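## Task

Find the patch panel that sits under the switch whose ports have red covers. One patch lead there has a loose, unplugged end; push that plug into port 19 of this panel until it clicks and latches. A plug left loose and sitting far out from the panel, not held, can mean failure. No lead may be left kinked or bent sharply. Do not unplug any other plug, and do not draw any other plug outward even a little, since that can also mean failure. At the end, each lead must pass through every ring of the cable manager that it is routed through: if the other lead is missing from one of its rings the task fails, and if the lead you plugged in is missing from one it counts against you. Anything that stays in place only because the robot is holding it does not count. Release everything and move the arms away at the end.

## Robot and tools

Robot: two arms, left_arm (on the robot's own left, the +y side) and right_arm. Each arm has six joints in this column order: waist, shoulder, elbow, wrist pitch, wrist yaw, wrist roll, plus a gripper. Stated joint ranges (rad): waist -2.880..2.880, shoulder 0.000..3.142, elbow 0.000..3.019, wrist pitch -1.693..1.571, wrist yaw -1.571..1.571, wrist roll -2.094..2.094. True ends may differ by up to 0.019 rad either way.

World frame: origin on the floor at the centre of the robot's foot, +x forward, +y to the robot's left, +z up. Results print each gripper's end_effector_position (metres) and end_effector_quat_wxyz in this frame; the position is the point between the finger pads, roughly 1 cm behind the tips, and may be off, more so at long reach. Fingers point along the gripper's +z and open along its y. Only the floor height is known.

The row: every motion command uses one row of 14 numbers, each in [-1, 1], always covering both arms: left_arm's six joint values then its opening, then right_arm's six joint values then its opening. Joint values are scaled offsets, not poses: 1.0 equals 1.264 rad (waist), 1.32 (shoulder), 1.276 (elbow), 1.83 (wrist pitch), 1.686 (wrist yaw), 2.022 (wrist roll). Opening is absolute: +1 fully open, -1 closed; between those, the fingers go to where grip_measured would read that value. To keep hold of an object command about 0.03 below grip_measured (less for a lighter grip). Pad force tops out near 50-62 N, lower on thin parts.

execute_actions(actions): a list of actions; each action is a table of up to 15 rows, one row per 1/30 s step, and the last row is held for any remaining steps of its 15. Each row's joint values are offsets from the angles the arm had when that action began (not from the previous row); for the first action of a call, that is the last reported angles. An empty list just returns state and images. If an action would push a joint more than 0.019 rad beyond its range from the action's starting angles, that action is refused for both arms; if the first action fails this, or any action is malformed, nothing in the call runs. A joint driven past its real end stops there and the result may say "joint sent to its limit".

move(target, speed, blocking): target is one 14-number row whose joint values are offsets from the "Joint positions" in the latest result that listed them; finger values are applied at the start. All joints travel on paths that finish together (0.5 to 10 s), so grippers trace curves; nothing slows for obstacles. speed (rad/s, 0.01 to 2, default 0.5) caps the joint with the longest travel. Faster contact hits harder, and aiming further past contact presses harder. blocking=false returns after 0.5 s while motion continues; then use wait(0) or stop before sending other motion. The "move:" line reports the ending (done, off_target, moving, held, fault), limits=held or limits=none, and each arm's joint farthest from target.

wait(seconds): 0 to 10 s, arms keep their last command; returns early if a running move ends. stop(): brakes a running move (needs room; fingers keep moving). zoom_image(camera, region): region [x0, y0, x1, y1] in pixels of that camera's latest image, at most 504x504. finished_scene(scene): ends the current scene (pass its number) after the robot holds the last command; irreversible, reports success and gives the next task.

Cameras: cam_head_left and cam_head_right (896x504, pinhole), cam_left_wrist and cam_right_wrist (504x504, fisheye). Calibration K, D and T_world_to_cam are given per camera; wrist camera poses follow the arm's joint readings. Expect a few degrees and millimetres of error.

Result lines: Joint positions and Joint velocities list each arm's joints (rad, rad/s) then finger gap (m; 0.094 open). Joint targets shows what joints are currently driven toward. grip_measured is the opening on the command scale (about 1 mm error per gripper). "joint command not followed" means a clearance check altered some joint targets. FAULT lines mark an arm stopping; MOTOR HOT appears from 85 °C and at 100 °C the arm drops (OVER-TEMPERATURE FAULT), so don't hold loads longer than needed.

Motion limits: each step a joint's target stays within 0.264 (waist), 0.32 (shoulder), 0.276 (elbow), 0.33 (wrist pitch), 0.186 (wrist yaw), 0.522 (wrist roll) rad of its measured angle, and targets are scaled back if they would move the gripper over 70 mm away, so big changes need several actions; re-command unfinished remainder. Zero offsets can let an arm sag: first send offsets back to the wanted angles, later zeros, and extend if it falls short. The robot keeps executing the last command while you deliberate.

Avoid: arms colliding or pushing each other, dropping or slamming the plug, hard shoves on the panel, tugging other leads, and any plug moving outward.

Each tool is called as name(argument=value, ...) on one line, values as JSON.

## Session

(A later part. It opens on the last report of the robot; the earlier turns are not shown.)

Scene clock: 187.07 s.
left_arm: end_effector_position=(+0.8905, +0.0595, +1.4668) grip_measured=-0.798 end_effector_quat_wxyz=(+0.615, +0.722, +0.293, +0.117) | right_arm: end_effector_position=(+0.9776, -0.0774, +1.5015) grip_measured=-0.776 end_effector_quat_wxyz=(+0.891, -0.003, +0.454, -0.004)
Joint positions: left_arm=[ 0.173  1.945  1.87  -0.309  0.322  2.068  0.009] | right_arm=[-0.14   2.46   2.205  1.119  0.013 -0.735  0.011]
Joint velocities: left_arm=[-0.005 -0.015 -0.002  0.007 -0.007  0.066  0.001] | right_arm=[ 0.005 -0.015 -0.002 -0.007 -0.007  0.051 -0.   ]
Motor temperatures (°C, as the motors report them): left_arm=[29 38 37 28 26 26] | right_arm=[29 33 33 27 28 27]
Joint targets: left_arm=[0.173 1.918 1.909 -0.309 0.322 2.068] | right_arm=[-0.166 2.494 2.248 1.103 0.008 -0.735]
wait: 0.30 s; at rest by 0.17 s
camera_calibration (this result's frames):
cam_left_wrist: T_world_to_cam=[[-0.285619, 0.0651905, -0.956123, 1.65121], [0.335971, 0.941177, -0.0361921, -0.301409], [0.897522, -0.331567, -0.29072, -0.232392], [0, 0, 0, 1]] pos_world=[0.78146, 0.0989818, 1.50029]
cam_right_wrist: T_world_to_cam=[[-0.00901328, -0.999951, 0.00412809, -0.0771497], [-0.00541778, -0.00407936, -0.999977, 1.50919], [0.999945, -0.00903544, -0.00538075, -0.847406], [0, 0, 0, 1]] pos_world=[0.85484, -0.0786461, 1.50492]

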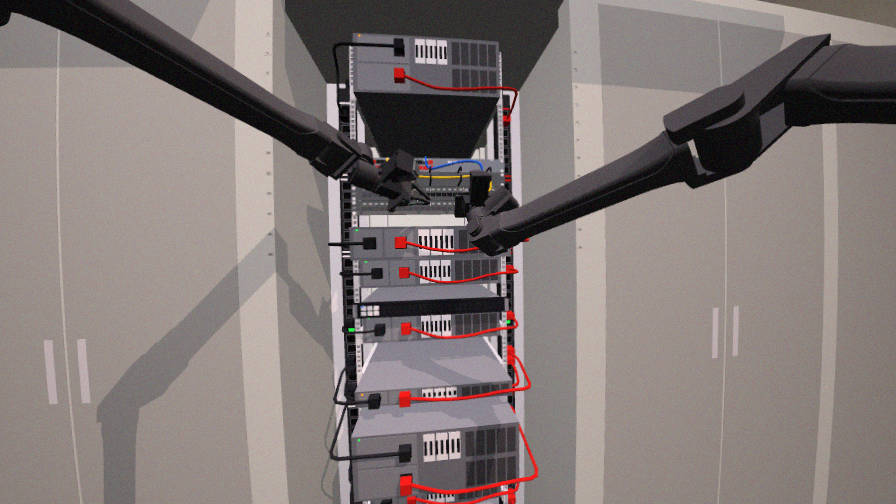

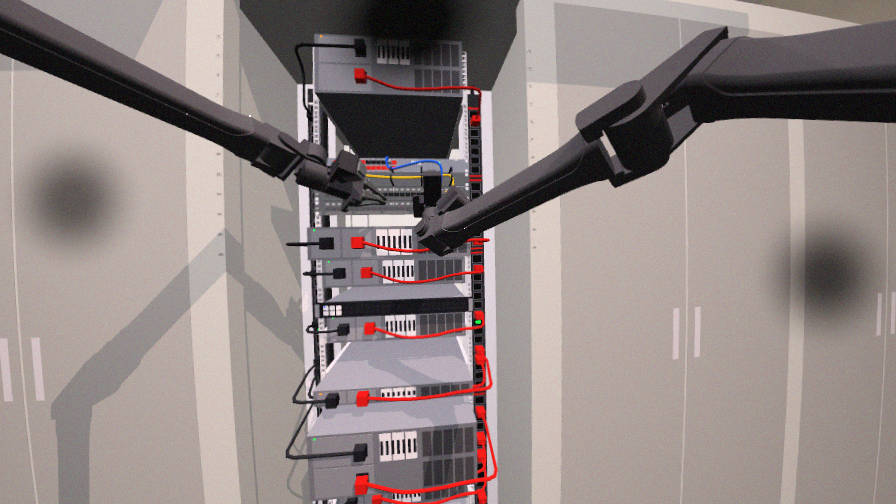

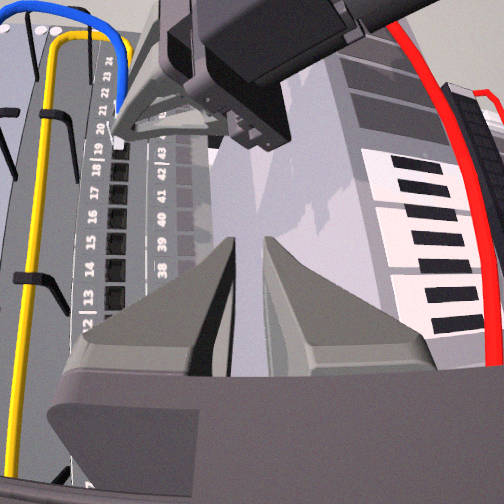

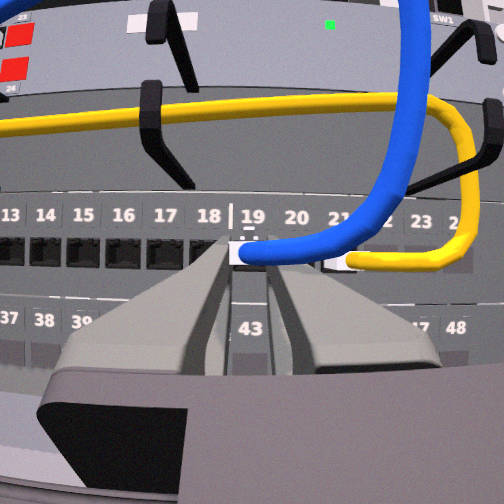

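execute_actions(actions=[[[0,-0.02,0.03,0,0,0,-0.8,-0.005,0.01,0.025,-0.013,0.014,0,-0.8]]])

zoom_image(camera="cam_right_wrist", region=[130, 180, 430, 330])

zoom_image(camera="cam_left_wrist", region=[40, 40, 240, 220])

Scene clock: 188.17 s.
left_arm: end_effector_position=(+0.8905, +0.0595, +1.4668) grip_measured=-0.798 end_effector_quat_wxyz=(+0.615, +0.722, +0.293, +0.117) | right_arm: end_effector_position=(+0.9798, -0.0788, +1.4985) grip_measured=-0.776 end_effector_quat_wxyz=(+0.887, +0.001, +0.462, -0.006)
Joint positions: left_arm=[ 0.173  1.945  1.87  -0.309  0.322  2.068  0.009] | right_arm=[-0.14   2.46   2.205  1.112  0.033 -0.735  0.011]
Joint velocities: left_arm=[ 0.005 -0.015 -0.007 -0.002 -0.051  0.022 -0.003] | right_arm=[ 0.005 -0.015  0.012 -0.012 -0.022 -0.081  0.001]
Motor temperatures (°C, as the motors report them): left_arm=[29 38 37 28 26 26] | right_arm=[29 33 33 27 28 27]
Joint targets: left_arm=[0.173 1.918 1.909 -0.309 0.322 2.068] | right_arm=[-0.146 2.474 2.236 1.096 0.036 -0.735]
camera_calibration (this result's frames):
cam_left_wrist: T_world_to_cam=[[-0.285619, 0.0651905, -0.956123, 1.65121], [0.335971, 0.941177, -0.0361921, -0.301409], [0.897522, -0.331567, -0.29072, -0.232392], [0, 0, 0, 1]] pos_world=[0.78146, 0.0989818, 1.50029]
cam_right_wrist: T_world_to_cam=[[-0.0172623, -0.99985, -0.00135439, -0.0621681], [-0.0245459, 0.00177797, -0.999697, 1.52496], [0.99955, -0.0172238, -0.0245729, -0.821081], [0, 0, 0, 1]] pos_world=[0.857069, -0.0790123, 1.50423]

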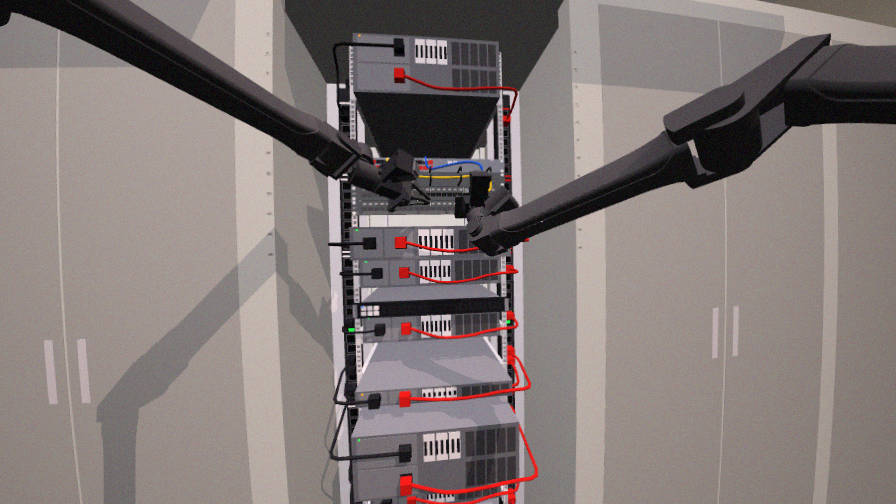

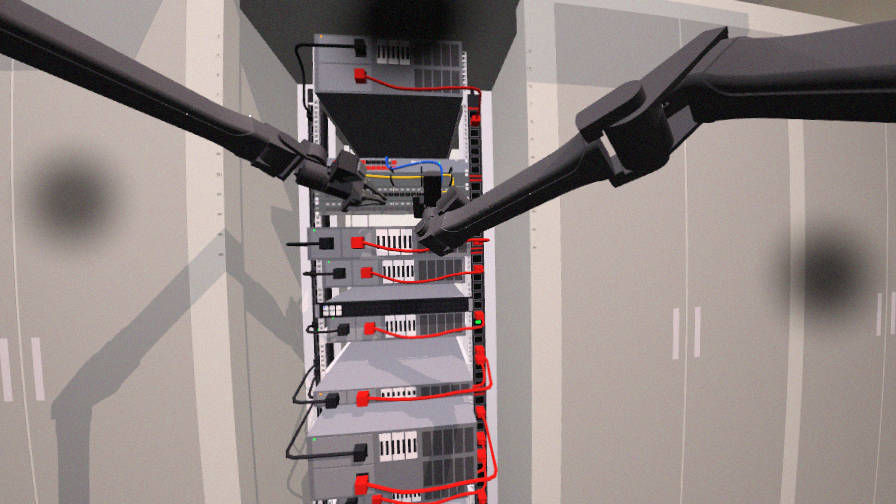

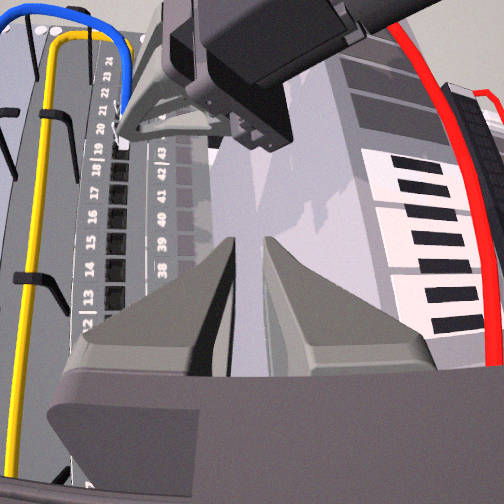

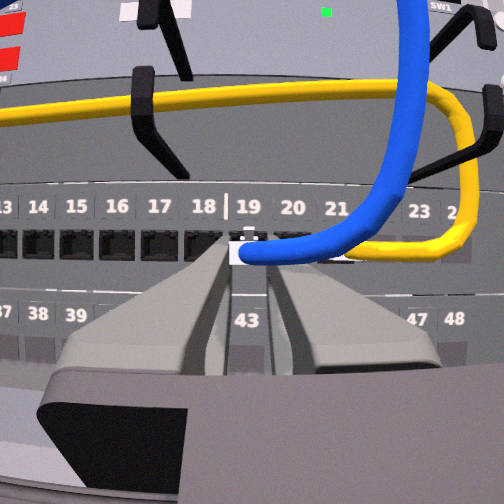

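Region (130, 180, 430, 330) of cam_right_wrist's 504x504 image, scaled by 1.680, with more detail than that image has.

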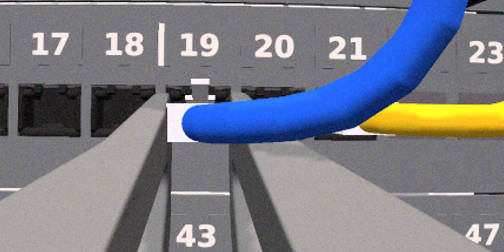

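Region (40, 40, 240, 220) of cam_left_wrist's 504x504 image, scaled by 2.520, with more detail than that image has; it fills the top 454 rows of this view, and the rest is white.

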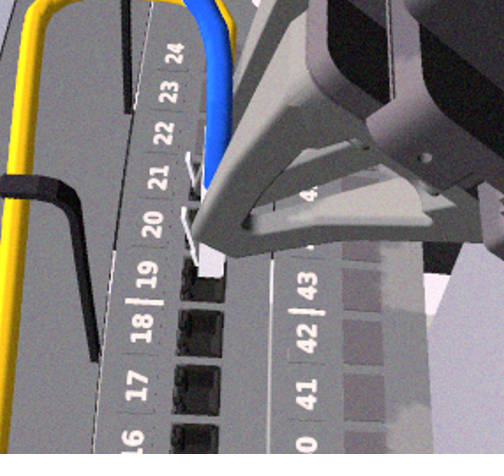

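execute_actions(actions=[[[0,-0.02,0.03,0,0,0,-0.8,-0.017,0.022,0.03,-0.007,0,0,-0.8]],[[0,-0.02,0.03,0,0,0,-0.8,-0.0209,0.0273,0.0371,-0.01,0,0,-0.8],[0,-0.02,0.03,0,0,0,-0.8,-0.0212,0.0288,0.0405,-0.0113,0,0,-0.8],[0,-0.02,0.03,0,0,0,-0.8,-0.0214,0.0303,0.044,-0.0126,0,0,-0.8],[0,-0.02,0.03,0,0,0,-0.8,-0.0217,0.0318,0.0474,-0.0139,0,0,-0.8],[0,-0.02,0.03,0,0,0,-0.8,-0.022,0.0333,0.0508,-0.0152,0,0,-0.8],[0,-0.02,0.03,0,0,0,-0.8,-0.0223,0.0348,0.0542,-0.0165,0,0,-0.8],[0,-0.02,0.03,0,0,0,-0.8,-0.0226,0.0363,0.0576,-0.0178,0,0,-0.8],[0,-0.02,0.03,0,0,0,-0.8,-0.0228,0.0378,0.0611,-0.0191,0,0,-0.8],[0,-0.02,0.03,0,0,0,-0.8,-0.0231,0.0393,0.0645,-0.0204,0,0,-0.8],[0,-0.02,0.03,0,0,0,-0.8,-0.0234,0.0408,0.0679,-0.0217,0,0,-0.8],[0,-0.02,0.03,0,0,0,-0.8,-0.0237,0.0423,0.0713,-0.023,0,0,-0.8],[0,-0.02,0.03,0,0,0,-0.8,-0.024,0.0438,0.0747,-0.0243,0,0,-0.8],[0,-0.02,0.03,0,0,0,-0.8,-0.0242,0.0453,0.0782,-0.0256,0,0,-0.8],[0,-0.02,0.03,0,0,0,-0.8,-0.0245,0.0468,0.0816,-0.0269,0,0,-0.8],[0,-0.02,0.03,0,0,0,-0.8,-0.0248,0.0483,0.085,-0.0282,0,0,-0.8]]])

wait(seconds=0.3)

zoom_image(camera="cam_left_wrist", region=[40, 40, 240, 220])

Scene clock: 190.17 s.
left_arm: end_effector_position=(+0.8905, +0.0595, +1.4668) grip_measured=-0.798 end_effector_quat_wxyz=(+0.615, +0.722, +0.293, +0.117) | right_arm: end_effector_position=(+0.9884, -0.0785, +1.4981) grip_measured=-0.776 end_effector_quat_wxyz=(+0.886, +0.001, +0.463, -0.008)
Joint positions: left_arm=[ 0.173  1.945  1.87  -0.309  0.322  2.068  0.009] | right_arm=[-0.144  2.487  2.261  1.081  0.033 -0.735  0.011]
Joint velocities: left_arm=[-0.005 -0.015 -0.002 -0.007 -0.022 -0.066 -0.001] | right_arm=[-0.034  0.063  0.105 -0.066 -0.007 -0.022 -0.001]
Motor temperatures (°C, as the motors report them): left_arm=[29 38 37 28 26 26] | right_arm=[29 33 33 27 28 27]
Joint targets: left_arm=[0.173 1.918 1.909 -0.309 0.322 2.068] | right_arm=[-0.171 2.525 2.313 1.060 0.033 -0.735]
camera_calibration (this result's frames):
cam_left_wrist: T_world_to_cam=[[-0.285619, 0.0651905, -0.956123, 1.65121], [0.335971, 0.941177, -0.0361921, -0.301409], [0.897522, -0.331567, -0.29072, -0.232392], [0, 0, 0, 1]] pos_world=[0.78146, 0.0989818, 1.50029]
cam_right_wrist: T_world_to_cam=[[-0.0204898, -0.99979, -0.0000801692, -0.0604524], [-0.0261513, 0.000616106, -0.999658, 1.52626], [0.999448, -0.0204807, -0.0261584, -0.827447], [0, 0, 0, 1]] pos_world=[0.865665, -0.0783267, 1.50408]

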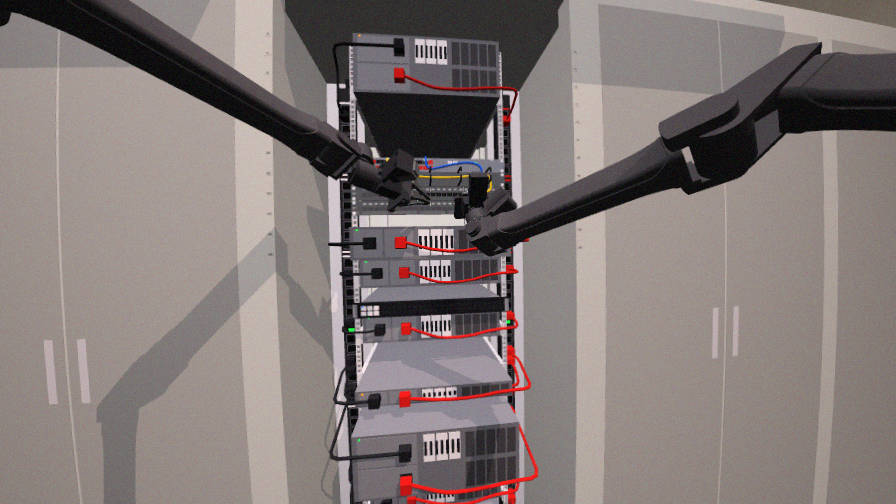

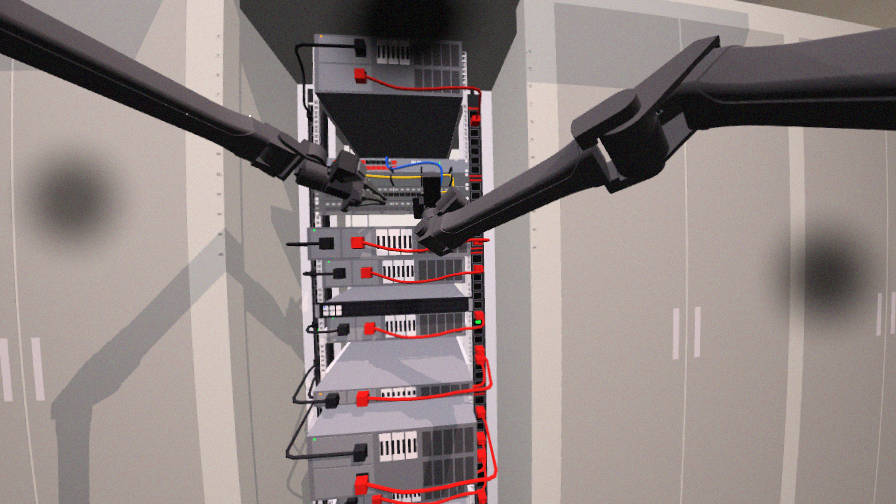

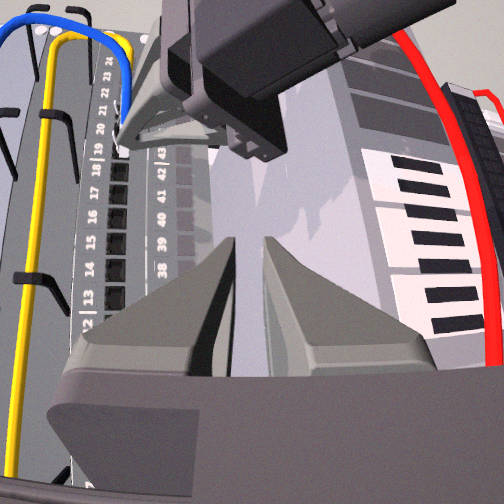

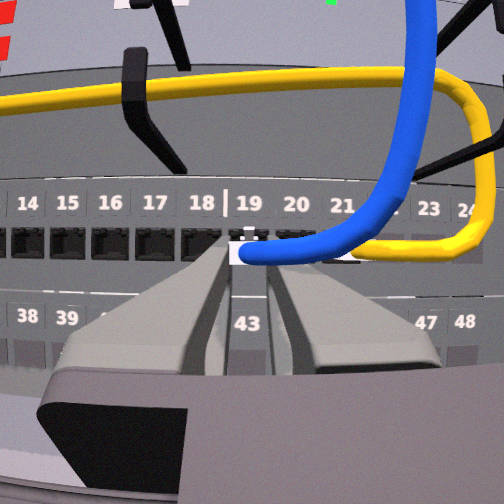

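Scene clock: 190.47 s.
left_arm: end_effector_position=(+0.8905, +0.0595, +1.4668) grip_measured=-0.798 end_effector_quat_wxyz=(+0.615, +0.722, +0.293, +0.117) | right_arm: end_effector_position=(+0.9893, -0.0789, +1.4989) grip_measured=-0.776 end_effector_quat_wxyz=(+0.887, +0.002, +0.462, -0.008)
Joint positions: left_arm=[ 0.173  1.945  1.87  -0.309  0.322  2.068  0.009] | right_arm=[-0.144  2.489  2.269  1.078  0.032 -0.735  0.011]
Joint velocities: left_arm=[-0.005 -0.015  0.002 -0.007  0.037 -0.007 -0.001] | right_arm=[ 0.005 -0.005 -0.002  0.007  0.022  0.066  0.001]
Motor temperatures (°C, as the motors report them): left_arm=[29 38 37 28 26 26] | right_arm=[29 33 33 27 28 27]
Joint targets: left_arm=[0.173 1.918 1.909 -0.309 0.322 2.068] | right_arm=[-0.171 2.524 2.313 1.060 0.033 -0.735]
wait: 0.30 s; at rest by 0.27 s
camera_calibration (this result's frames):
cam_left_wrist: T_world_to_cam=[[-0.285619, 0.0651905, -0.956123, 1.65121], [0.335971, 0.941177, -0.0361921, -0.301409], [0.897522, -0.331567, -0.29072, -0.232392], [0, 0, 0, 1]] pos_world=[0.78146, 0.0989818, 1.50029]
cam_right_wrist: T_world_to_cam=[[-0.0213517, -0.999772, -0.000421522, -0.0594357], [-0.024377, 0.000942102, -0.999702, 1.5254], [0.999475, -0.0213351, -0.0243915, -0.831052], [0, 0, 0, 1]] pos_world=[0.866531, -0.0785898, 1.50465]

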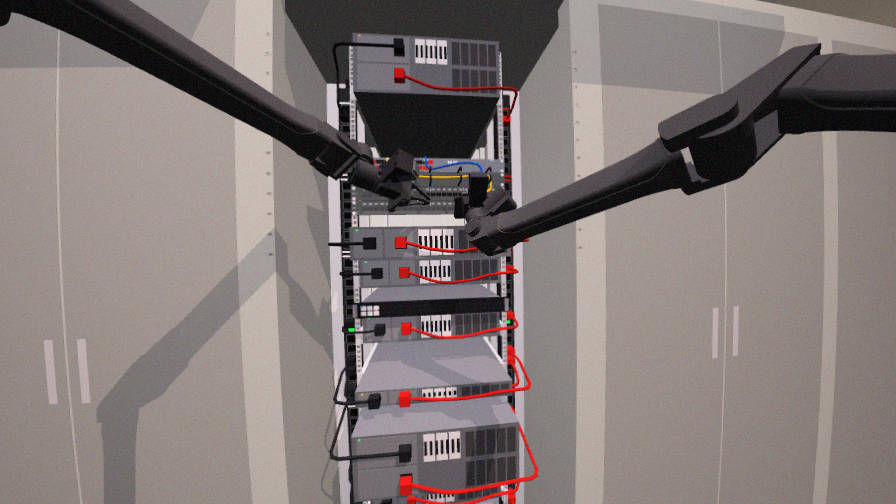

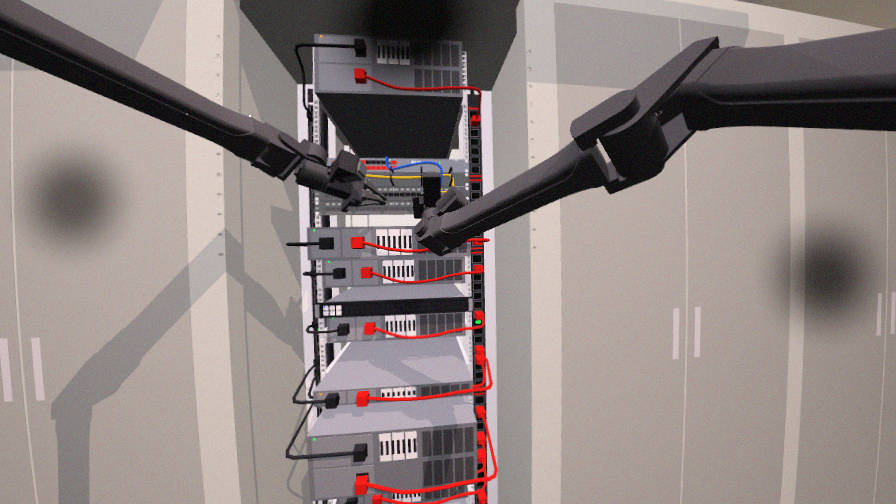

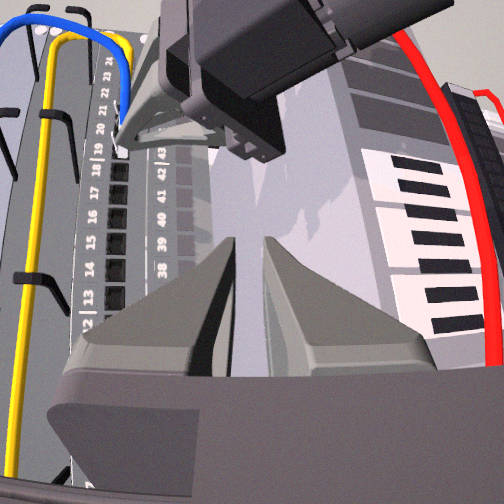

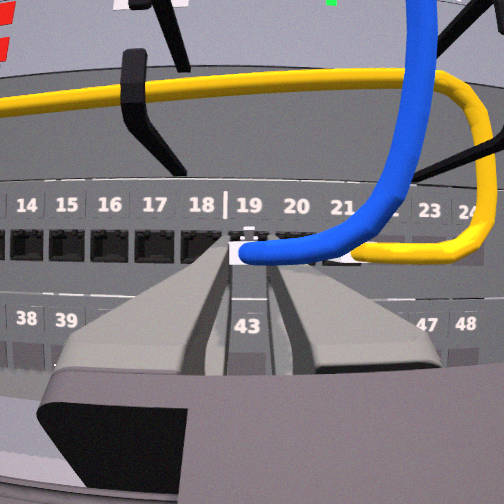

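Region (40, 40, 240, 220) of cam_left_wrist's 504x504 image, scaled by 2.520, with more detail than that image has; it fills the top 454 rows of this view, and the rest is white.

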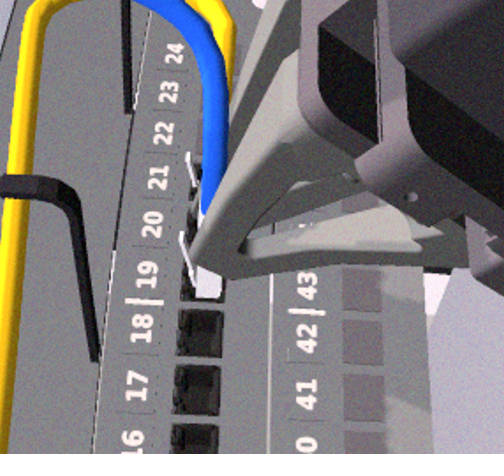

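execute_actions(actions=[])

Scene clock: 191.53 s.
left_arm: end_effector_position=(+0.8905, +0.0595, +1.4668) grip_measured=-0.798 end_effector_quat_wxyz=(+0.615, +0.722, +0.293, +0.117) | right_arm: end_effector_position=(+0.9893, -0.0789, +1.4989) grip_measured=-0.776 end_effector_quat_wxyz=(+0.887, +0.002, +0.462, -0.008)
Joint positions: left_arm=[ 0.173  1.945  1.87  -0.309  0.322  2.068  0.009] | right_arm=[-0.144  2.489  2.269  1.078  0.032 -0.735  0.011]
Joint velocities: left_arm=[-0.005 -0.005 -0.002 -0.007 -0.007 -0.037 -0.   ] | right_arm=[-0.015 -0.005 -0.007 -0.007 -0.022  0.007  0.001]
Motor temperatures (°C, as the motors report them): left_arm=[29 38 37 28 26 26] | right_arm=[29 33 33 27 28 27]
Joint targets: left_arm=[0.173 1.918 1.909 -0.309 0.322 2.068] | right_arm=[-0.171 2.524 2.313 1.060 0.033 -0.735]
camera_calibration (this result's frames):
cam_left_wrist: T_world_to_cam=[[-0.285619, 0.0651905, -0.956123, 1.65121], [0.335971, 0.941177, -0.0361921, -0.301409], [0.897522, -0.331567, -0.29072, -0.232392], [0, 0, 0, 1]] pos_world=[0.78146, 0.0989818, 1.50029]
cam_right_wrist: T_world_to_cam=[[-0.0213517, -0.999772, -0.000421522, -0.0594357], [-0.024377, 0.000942102, -0.999702, 1.5254], [0.999475, -0.0213351, -0.0243915, -0.831052], [0, 0, 0, 1]] pos_world=[0.866531, -0.0785898, 1.50465]

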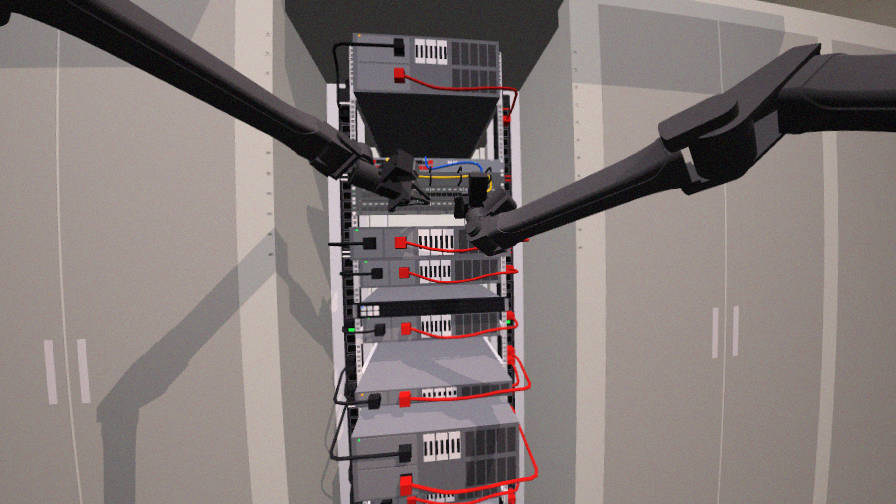

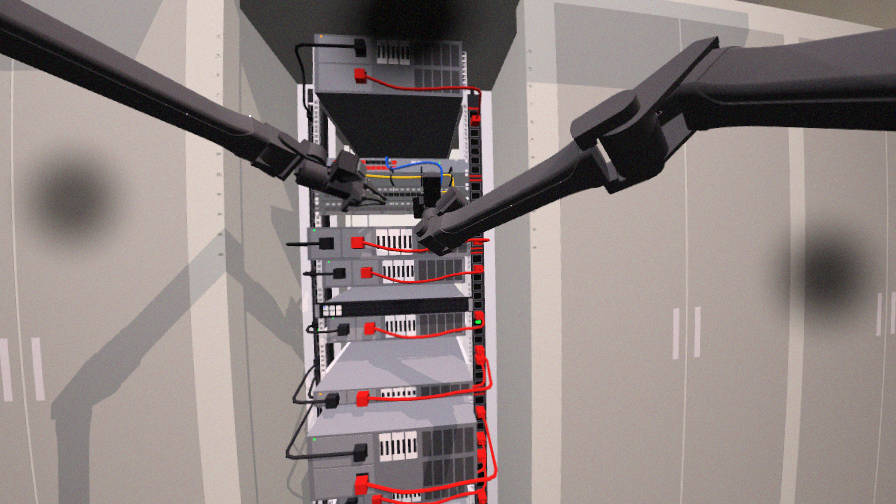

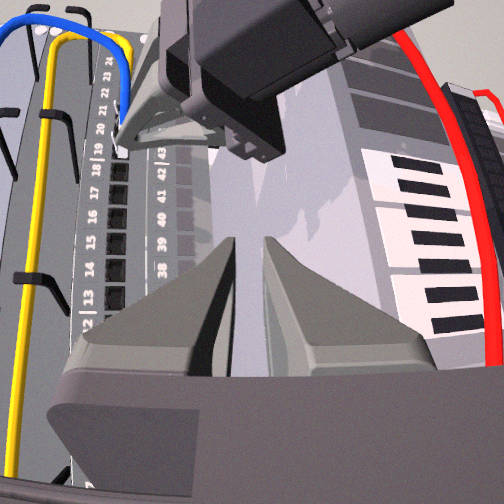

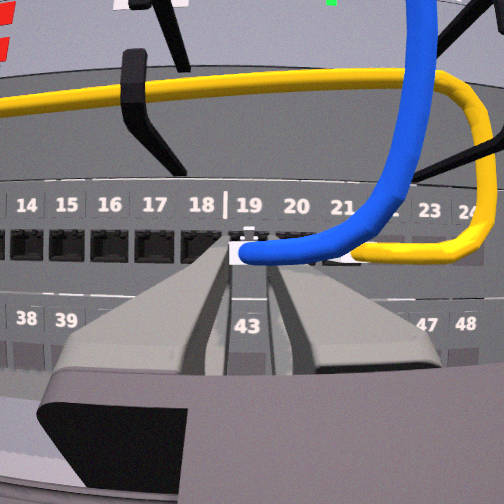

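execute_actions(actions=[[[0,-0.02,0.03,0,0,0,-0.8,-0.0217,0.028,0.038,-0.011,0,0,-0.8],[0,-0.02,0.03,0,0,0,-0.8,-0.0217,0.028,0.038,-0.011,0,0,-0.8],[0,-0.02,0.03,0,0,0,-0.8,-0.0222,0.031,0.0445,-0.0135,0,0,-0.8],[0,-0.02,0.03,0,0,0,-0.8,-0.0222,0.031,0.0445,-0.0135,0,0,-0.8],[0,-0.02,0.03,0,0,0,-0.8,-0.0227,0.0335,0.0505,-0.016,0,0,-0.8],[0,-0.02,0.03,0,0,0,-0.8,-0.0227,0.0335,0.0505,-0.016,0,0,-0.8],[0,-0.02,0.03,0,0,0,-0.8,-0.0232,0.036,0.0565,-0.018,0,0,-0.8],[0,-0.02,0.03,0,0,0,-0.8,-0.0232,0.036,0.0565,-0.018,0,0,-0.8],[0,-0.02,0.03,0,0,0,-0.8,-0.0237,0.039,0.0625,-0.0205,0,0,-0.8],[0,-0.02,0.03,0,0,0,-0.8,-0.0237,0.039,0.0625,-0.0205,0,0,-0.8],[0,-0.02,0.03,0,0,0,-0.8,-0.0241,0.0415,0.0685,-0.0228,0,0,-0.8]]])

wait(seconds=0.5)

zoom_image(camera="cam_left_wrist", region=[40, 40, 240, 220])

Scene clock: 192.80 s.
left_arm: end_effector_position=(+0.8905, +0.0595, +1.4668) grip_measured=-0.798 end_effector_quat_wxyz=(+0.615, +0.722, +0.293, +0.117) | right_arm: end_effector_position=(+0.9937, -0.0783, +1.4996) grip_measured=-0.776 end_effector_quat_wxyz=(+0.887, +0.003, +0.461, -0.009)
Joint positions: left_arm=[ 0.173  1.945  1.87  -0.309  0.322  2.068  0.009] | right_arm=[-0.145  2.508  2.307  1.062  0.032 -0.735  0.011]
Joint velocities: left_arm=[ 0.005 -0.015 -0.007 -0.002  0.037  0.037 -0.001] | right_arm=[-0.005  0.005 -0.002  0.012 -0.095  0.051 -0.   ]
Motor temperatures (°C, as the motors report them): left_arm=[29 38 37 28 26 26] | right_arm=[29 33 33 27 28 27]
Joint targets: left_arm=[0.173 1.918 1.909 -0.309 0.322 2.068] | right_arm=[-0.175 2.544 2.356 1.037 0.032 -0.735]
camera_calibration (this result's frames):
cam_left_wrist: T_world_to_cam=[[-0.285619, 0.0651905, -0.956123, 1.65121], [0.335971, 0.941177, -0.0361921, -0.301409], [0.897522, -0.331567, -0.29072, -0.232392], [0, 0, 0, 1]] pos_world=[0.78146, 0.0989818, 1.50029]
cam_right_wrist: T_world_to_cam=[[-0.024097, -0.999709, -0.00145867, -0.0544554], [-0.0217415, 0.0019828, -0.999762, 1.5237], [0.999473, -0.0240595, -0.0217829, -0.839549], [0, 0, 0, 1]] pos_world=[0.870922, -0.0776598, 1.50497]

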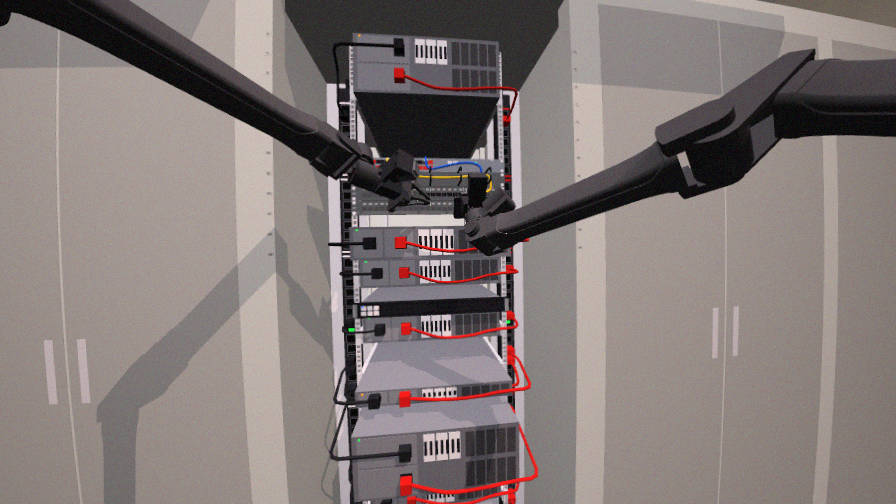

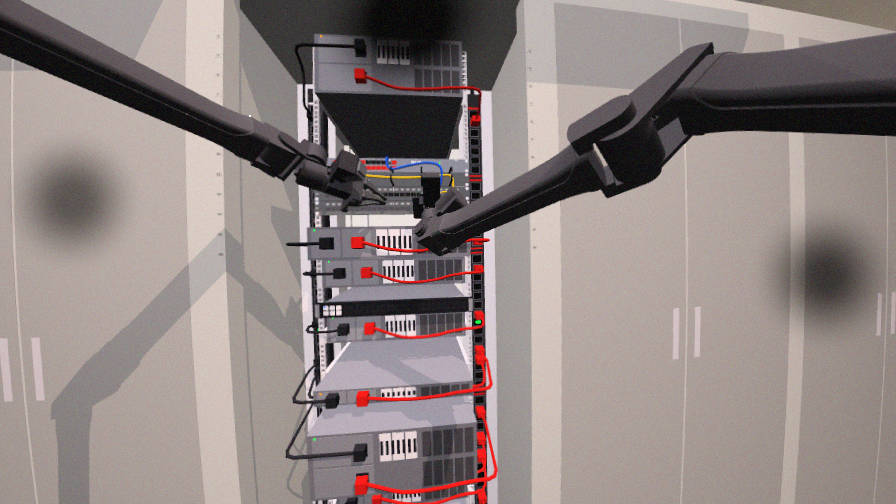

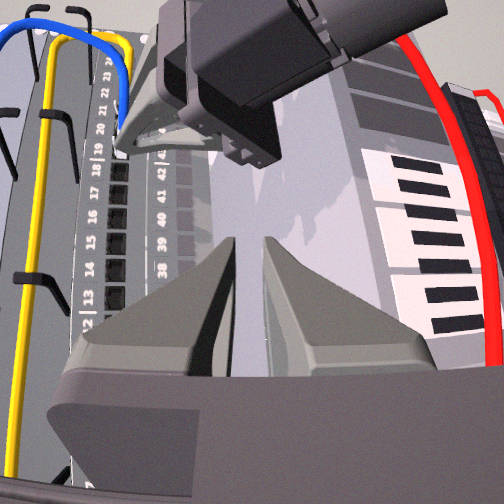

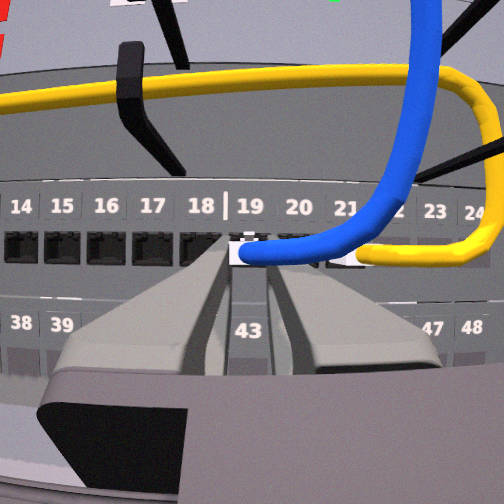

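Scene clock: 193.30 s.
left_arm: end_effector_position=(+0.8905, +0.0595, +1.4668) grip_measured=-0.798 end_effector_quat_wxyz=(+0.615, +0.722, +0.293, +0.117) | right_arm: end_effector_position=(+0.9937, -0.0783, +1.4996) grip_measured=-0.776 end_effector_quat_wxyz=(+0.887, +0.003, +0.461, -0.009)
Joint positions: left_arm=[ 0.173  1.945  1.87  -0.309  0.322  2.068  0.009] | right_arm=[-0.145  2.508  2.307  1.062  0.032 -0.735  0.011]
Joint velocities: left_arm=[-0.005 -0.005 -0.002  0.007  0.022  0.037  0.   ] | right_arm=[ 0.005 -0.015 -0.022 -0.007 -0.007 -0.022  0.   ]
Motor temperatures (°C, as the motors report them): left_arm=[29 38 37 28 26 26] | right_arm=[29 33 34 27 28 27]
Joint targets: left_arm=[0.173 1.918 1.909 -0.309 0.322 2.068] | right_arm=[-0.175 2.544 2.356 1.037 0.032 -0.735]
wait: 0.50 s; at rest by 0.17 s
camera_calibration (this result's frames):
cam_left_wrist: T_world_to_cam=[[-0.285619, 0.0651905, -0.956123, 1.65121], [0.335971, 0.941177, -0.0361921, -0.301409], [0.897522, -0.331567, -0.29072, -0.232392], [0, 0, 0, 1]] pos_world=[0.78146, 0.0989818, 1.50029]
cam_right_wrist: T_world_to_cam=[[-0.024097, -0.999709, -0.00145867, -0.0544554], [-0.0217415, 0.0019828, -0.999762, 1.5237], [0.999473, -0.0240595, -0.0217829, -0.839549], [0, 0, 0, 1]] pos_world=[0.870922, -0.0776598, 1.50497]

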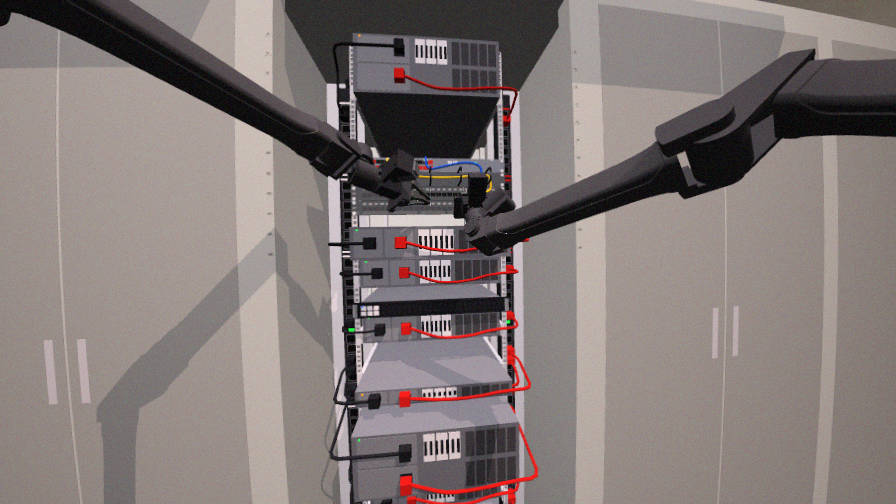

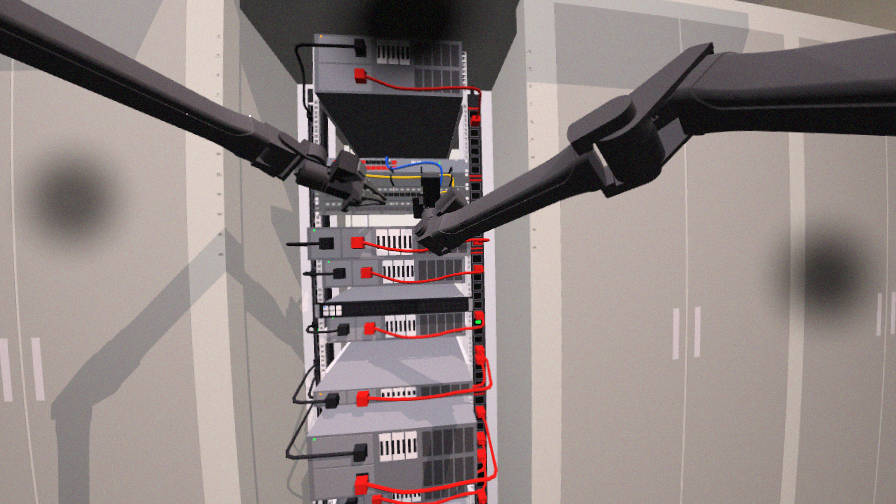

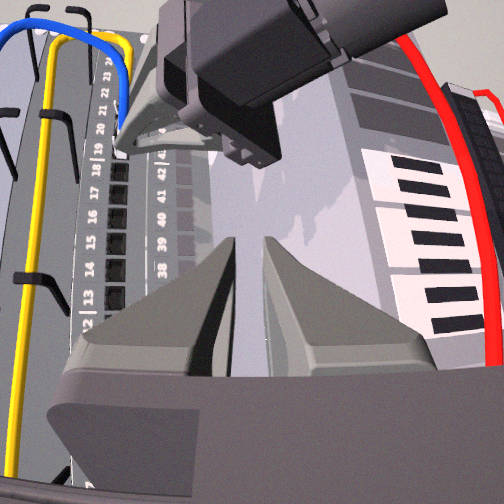

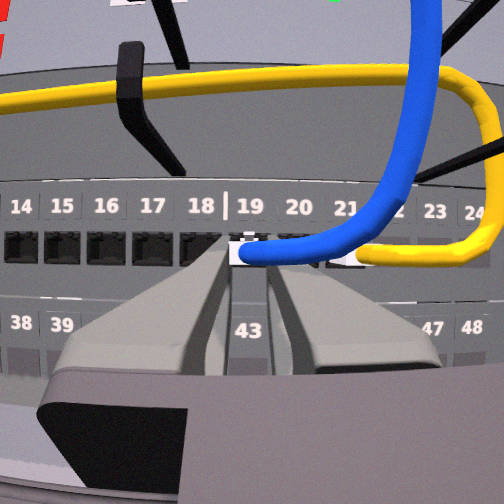

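Region (40, 40, 240, 220) of cam_left_wrist's 504x504 image, scaled by 2.520, with more detail than that image has; it fills the top 454 rows of this view, and the rest is white.

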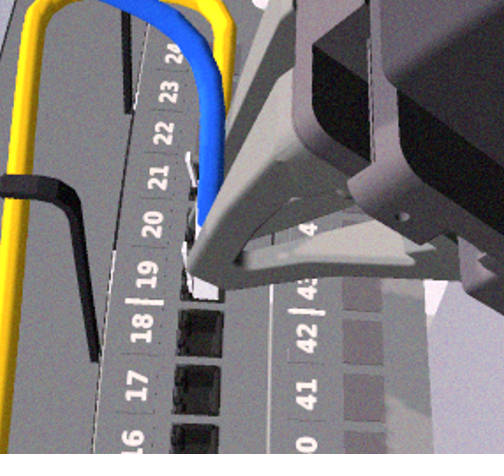

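execute_actions(actions=[[[0,-0.02,0.03,0,0,0,-0.8,-0.0242,0.030,0.0445,-0.016,0,0,-0.8],[0,-0.02,0.03,0,0,0,-0.8,-0.0242,0.030,0.0445,-0.016,0,0,-0.8],[0,-0.02,0.03,0,0,0,-0.8,-0.0247,0.033,0.051,-0.019,0,0,-0.8],[0,-0.02,0.03,0,0,0,-0.8,-0.0247,0.033,0.051,-0.019,0,0,-0.8],[0,-0.02,0.03,0,0,0,-0.8,-0.0252,0.036,0.0575,-0.022,0,0,-0.8],[0,-0.02,0.03,0,0,0,-0.8,-0.0252,0.036,0.0575,-0.022,0,0,-0.8],[0,-0.02,0.03,0,0,0,-0.8,-0.0257,0.0393,0.0644,-0.0247,0,0,-0.8]]])

zoom_image(camera="cam_left_wrist", region=[40, 40, 240, 220])

Scene clock: 194.27 s.
left_arm: end_effector_position=(+0.8905, +0.0595, +1.4668) grip_measured=-0.798 end_effector_quat_wxyz=(+0.615, +0.722, +0.293, +0.117) | right_arm: end_effector_position=(+0.9976, -0.0784, +1.4996) grip_measured=-0.776 end_effector_quat_wxyz=(+0.888, +0.004, +0.460, -0.010)
Joint positions: left_arm=[ 0.173  1.945  1.87  -0.309  0.322  2.068  0.009] | right_arm=[-0.147  2.525  2.342  1.049  0.031 -0.735  0.011]
Joint velocities: left_arm=[-0.005 -0.015 -0.007  0.002 -0.007 -0.051 -0.001] | right_arm=[-0.015 -0.015  0.007 -0.007 -0.022 -0.081 -0.001]
Motor temperatures (°C, as the motors report them): left_arm=[29 38 37 28 26 26] | right_arm=[28 33 34 27 28 27]
Joint targets: left_arm=[0.173 1.918 1.909 -0.309 0.322 2.068] | right_arm=[-0.178 2.560 2.389 1.017 0.032 -0.735]
camera_calibration (this result's frames):
cam_left_wrist: T_world_to_cam=[[-0.285619, 0.0651905, -0.956123, 1.65121], [0.335971, 0.941177, -0.0361921, -0.301409], [0.897522, -0.331567, -0.29072, -0.232392], [0, 0, 0, 1]] pos_world=[0.78146, 0.0989818, 1.50029]
cam_right_wrist: T_world_to_cam=[[-0.0278865, -0.999608, -0.00255812, -0.0490385], [-0.0188464, 0.00308443, -0.999818, 1.52109], [0.999433, -0.0278332, -0.018925, -0.848081], [0, 0, 0, 1]] pos_world=[0.8749, -0.0773158, 1.50464]

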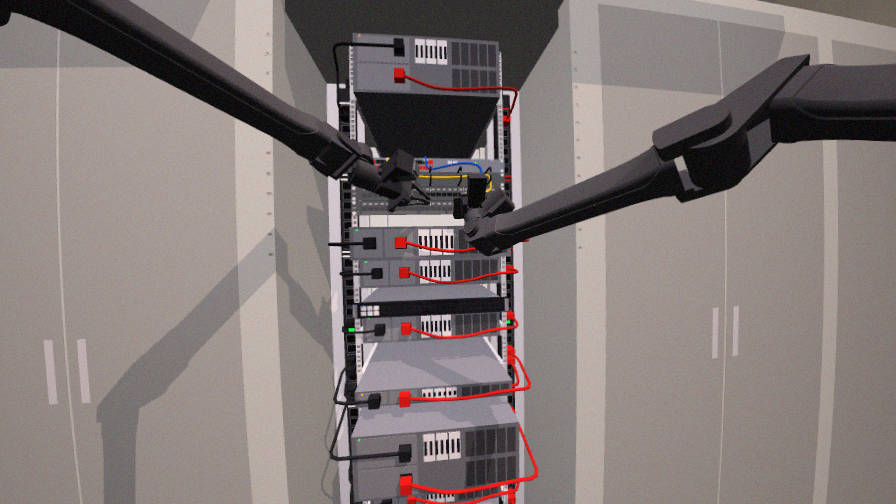

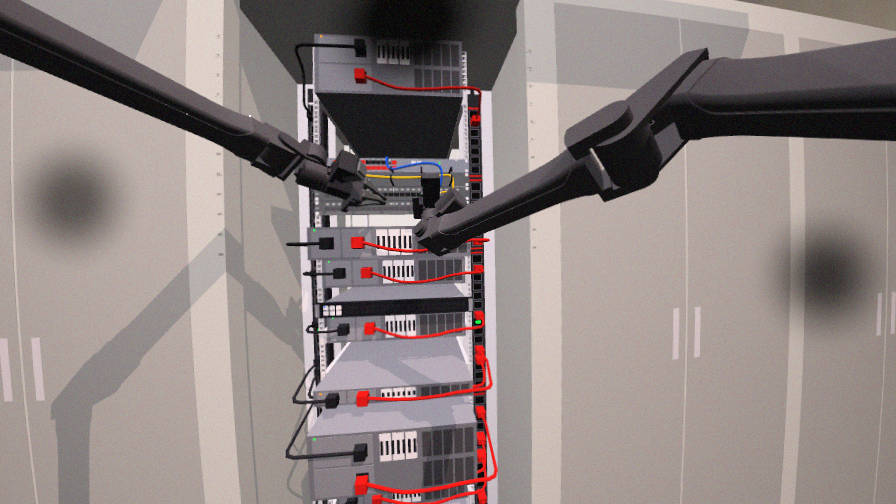

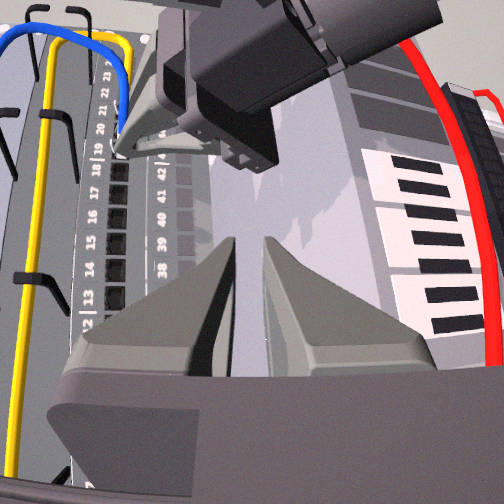

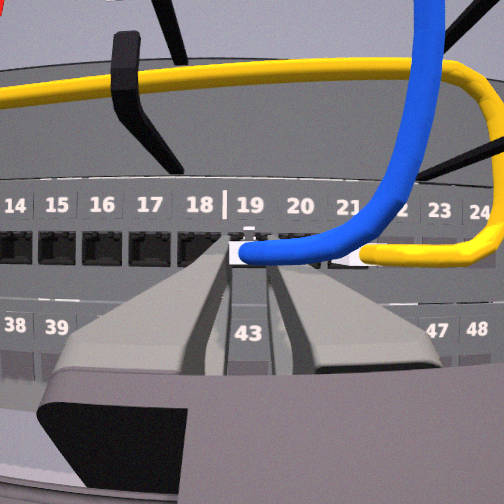

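Region (40, 40, 240, 220) of cam_left_wrist's 504x504 image, scaled by 2.520, with more detail than that image has; it fills the top 454 rows of this view, and the rest is white.

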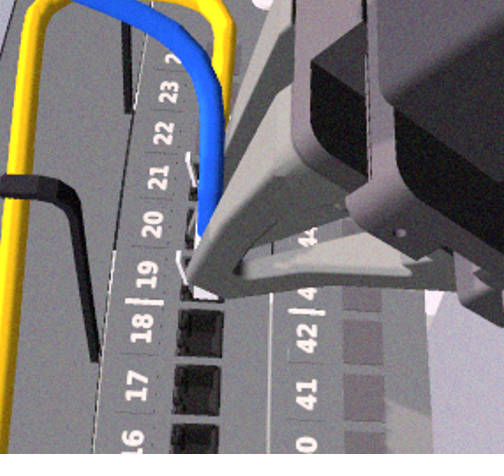

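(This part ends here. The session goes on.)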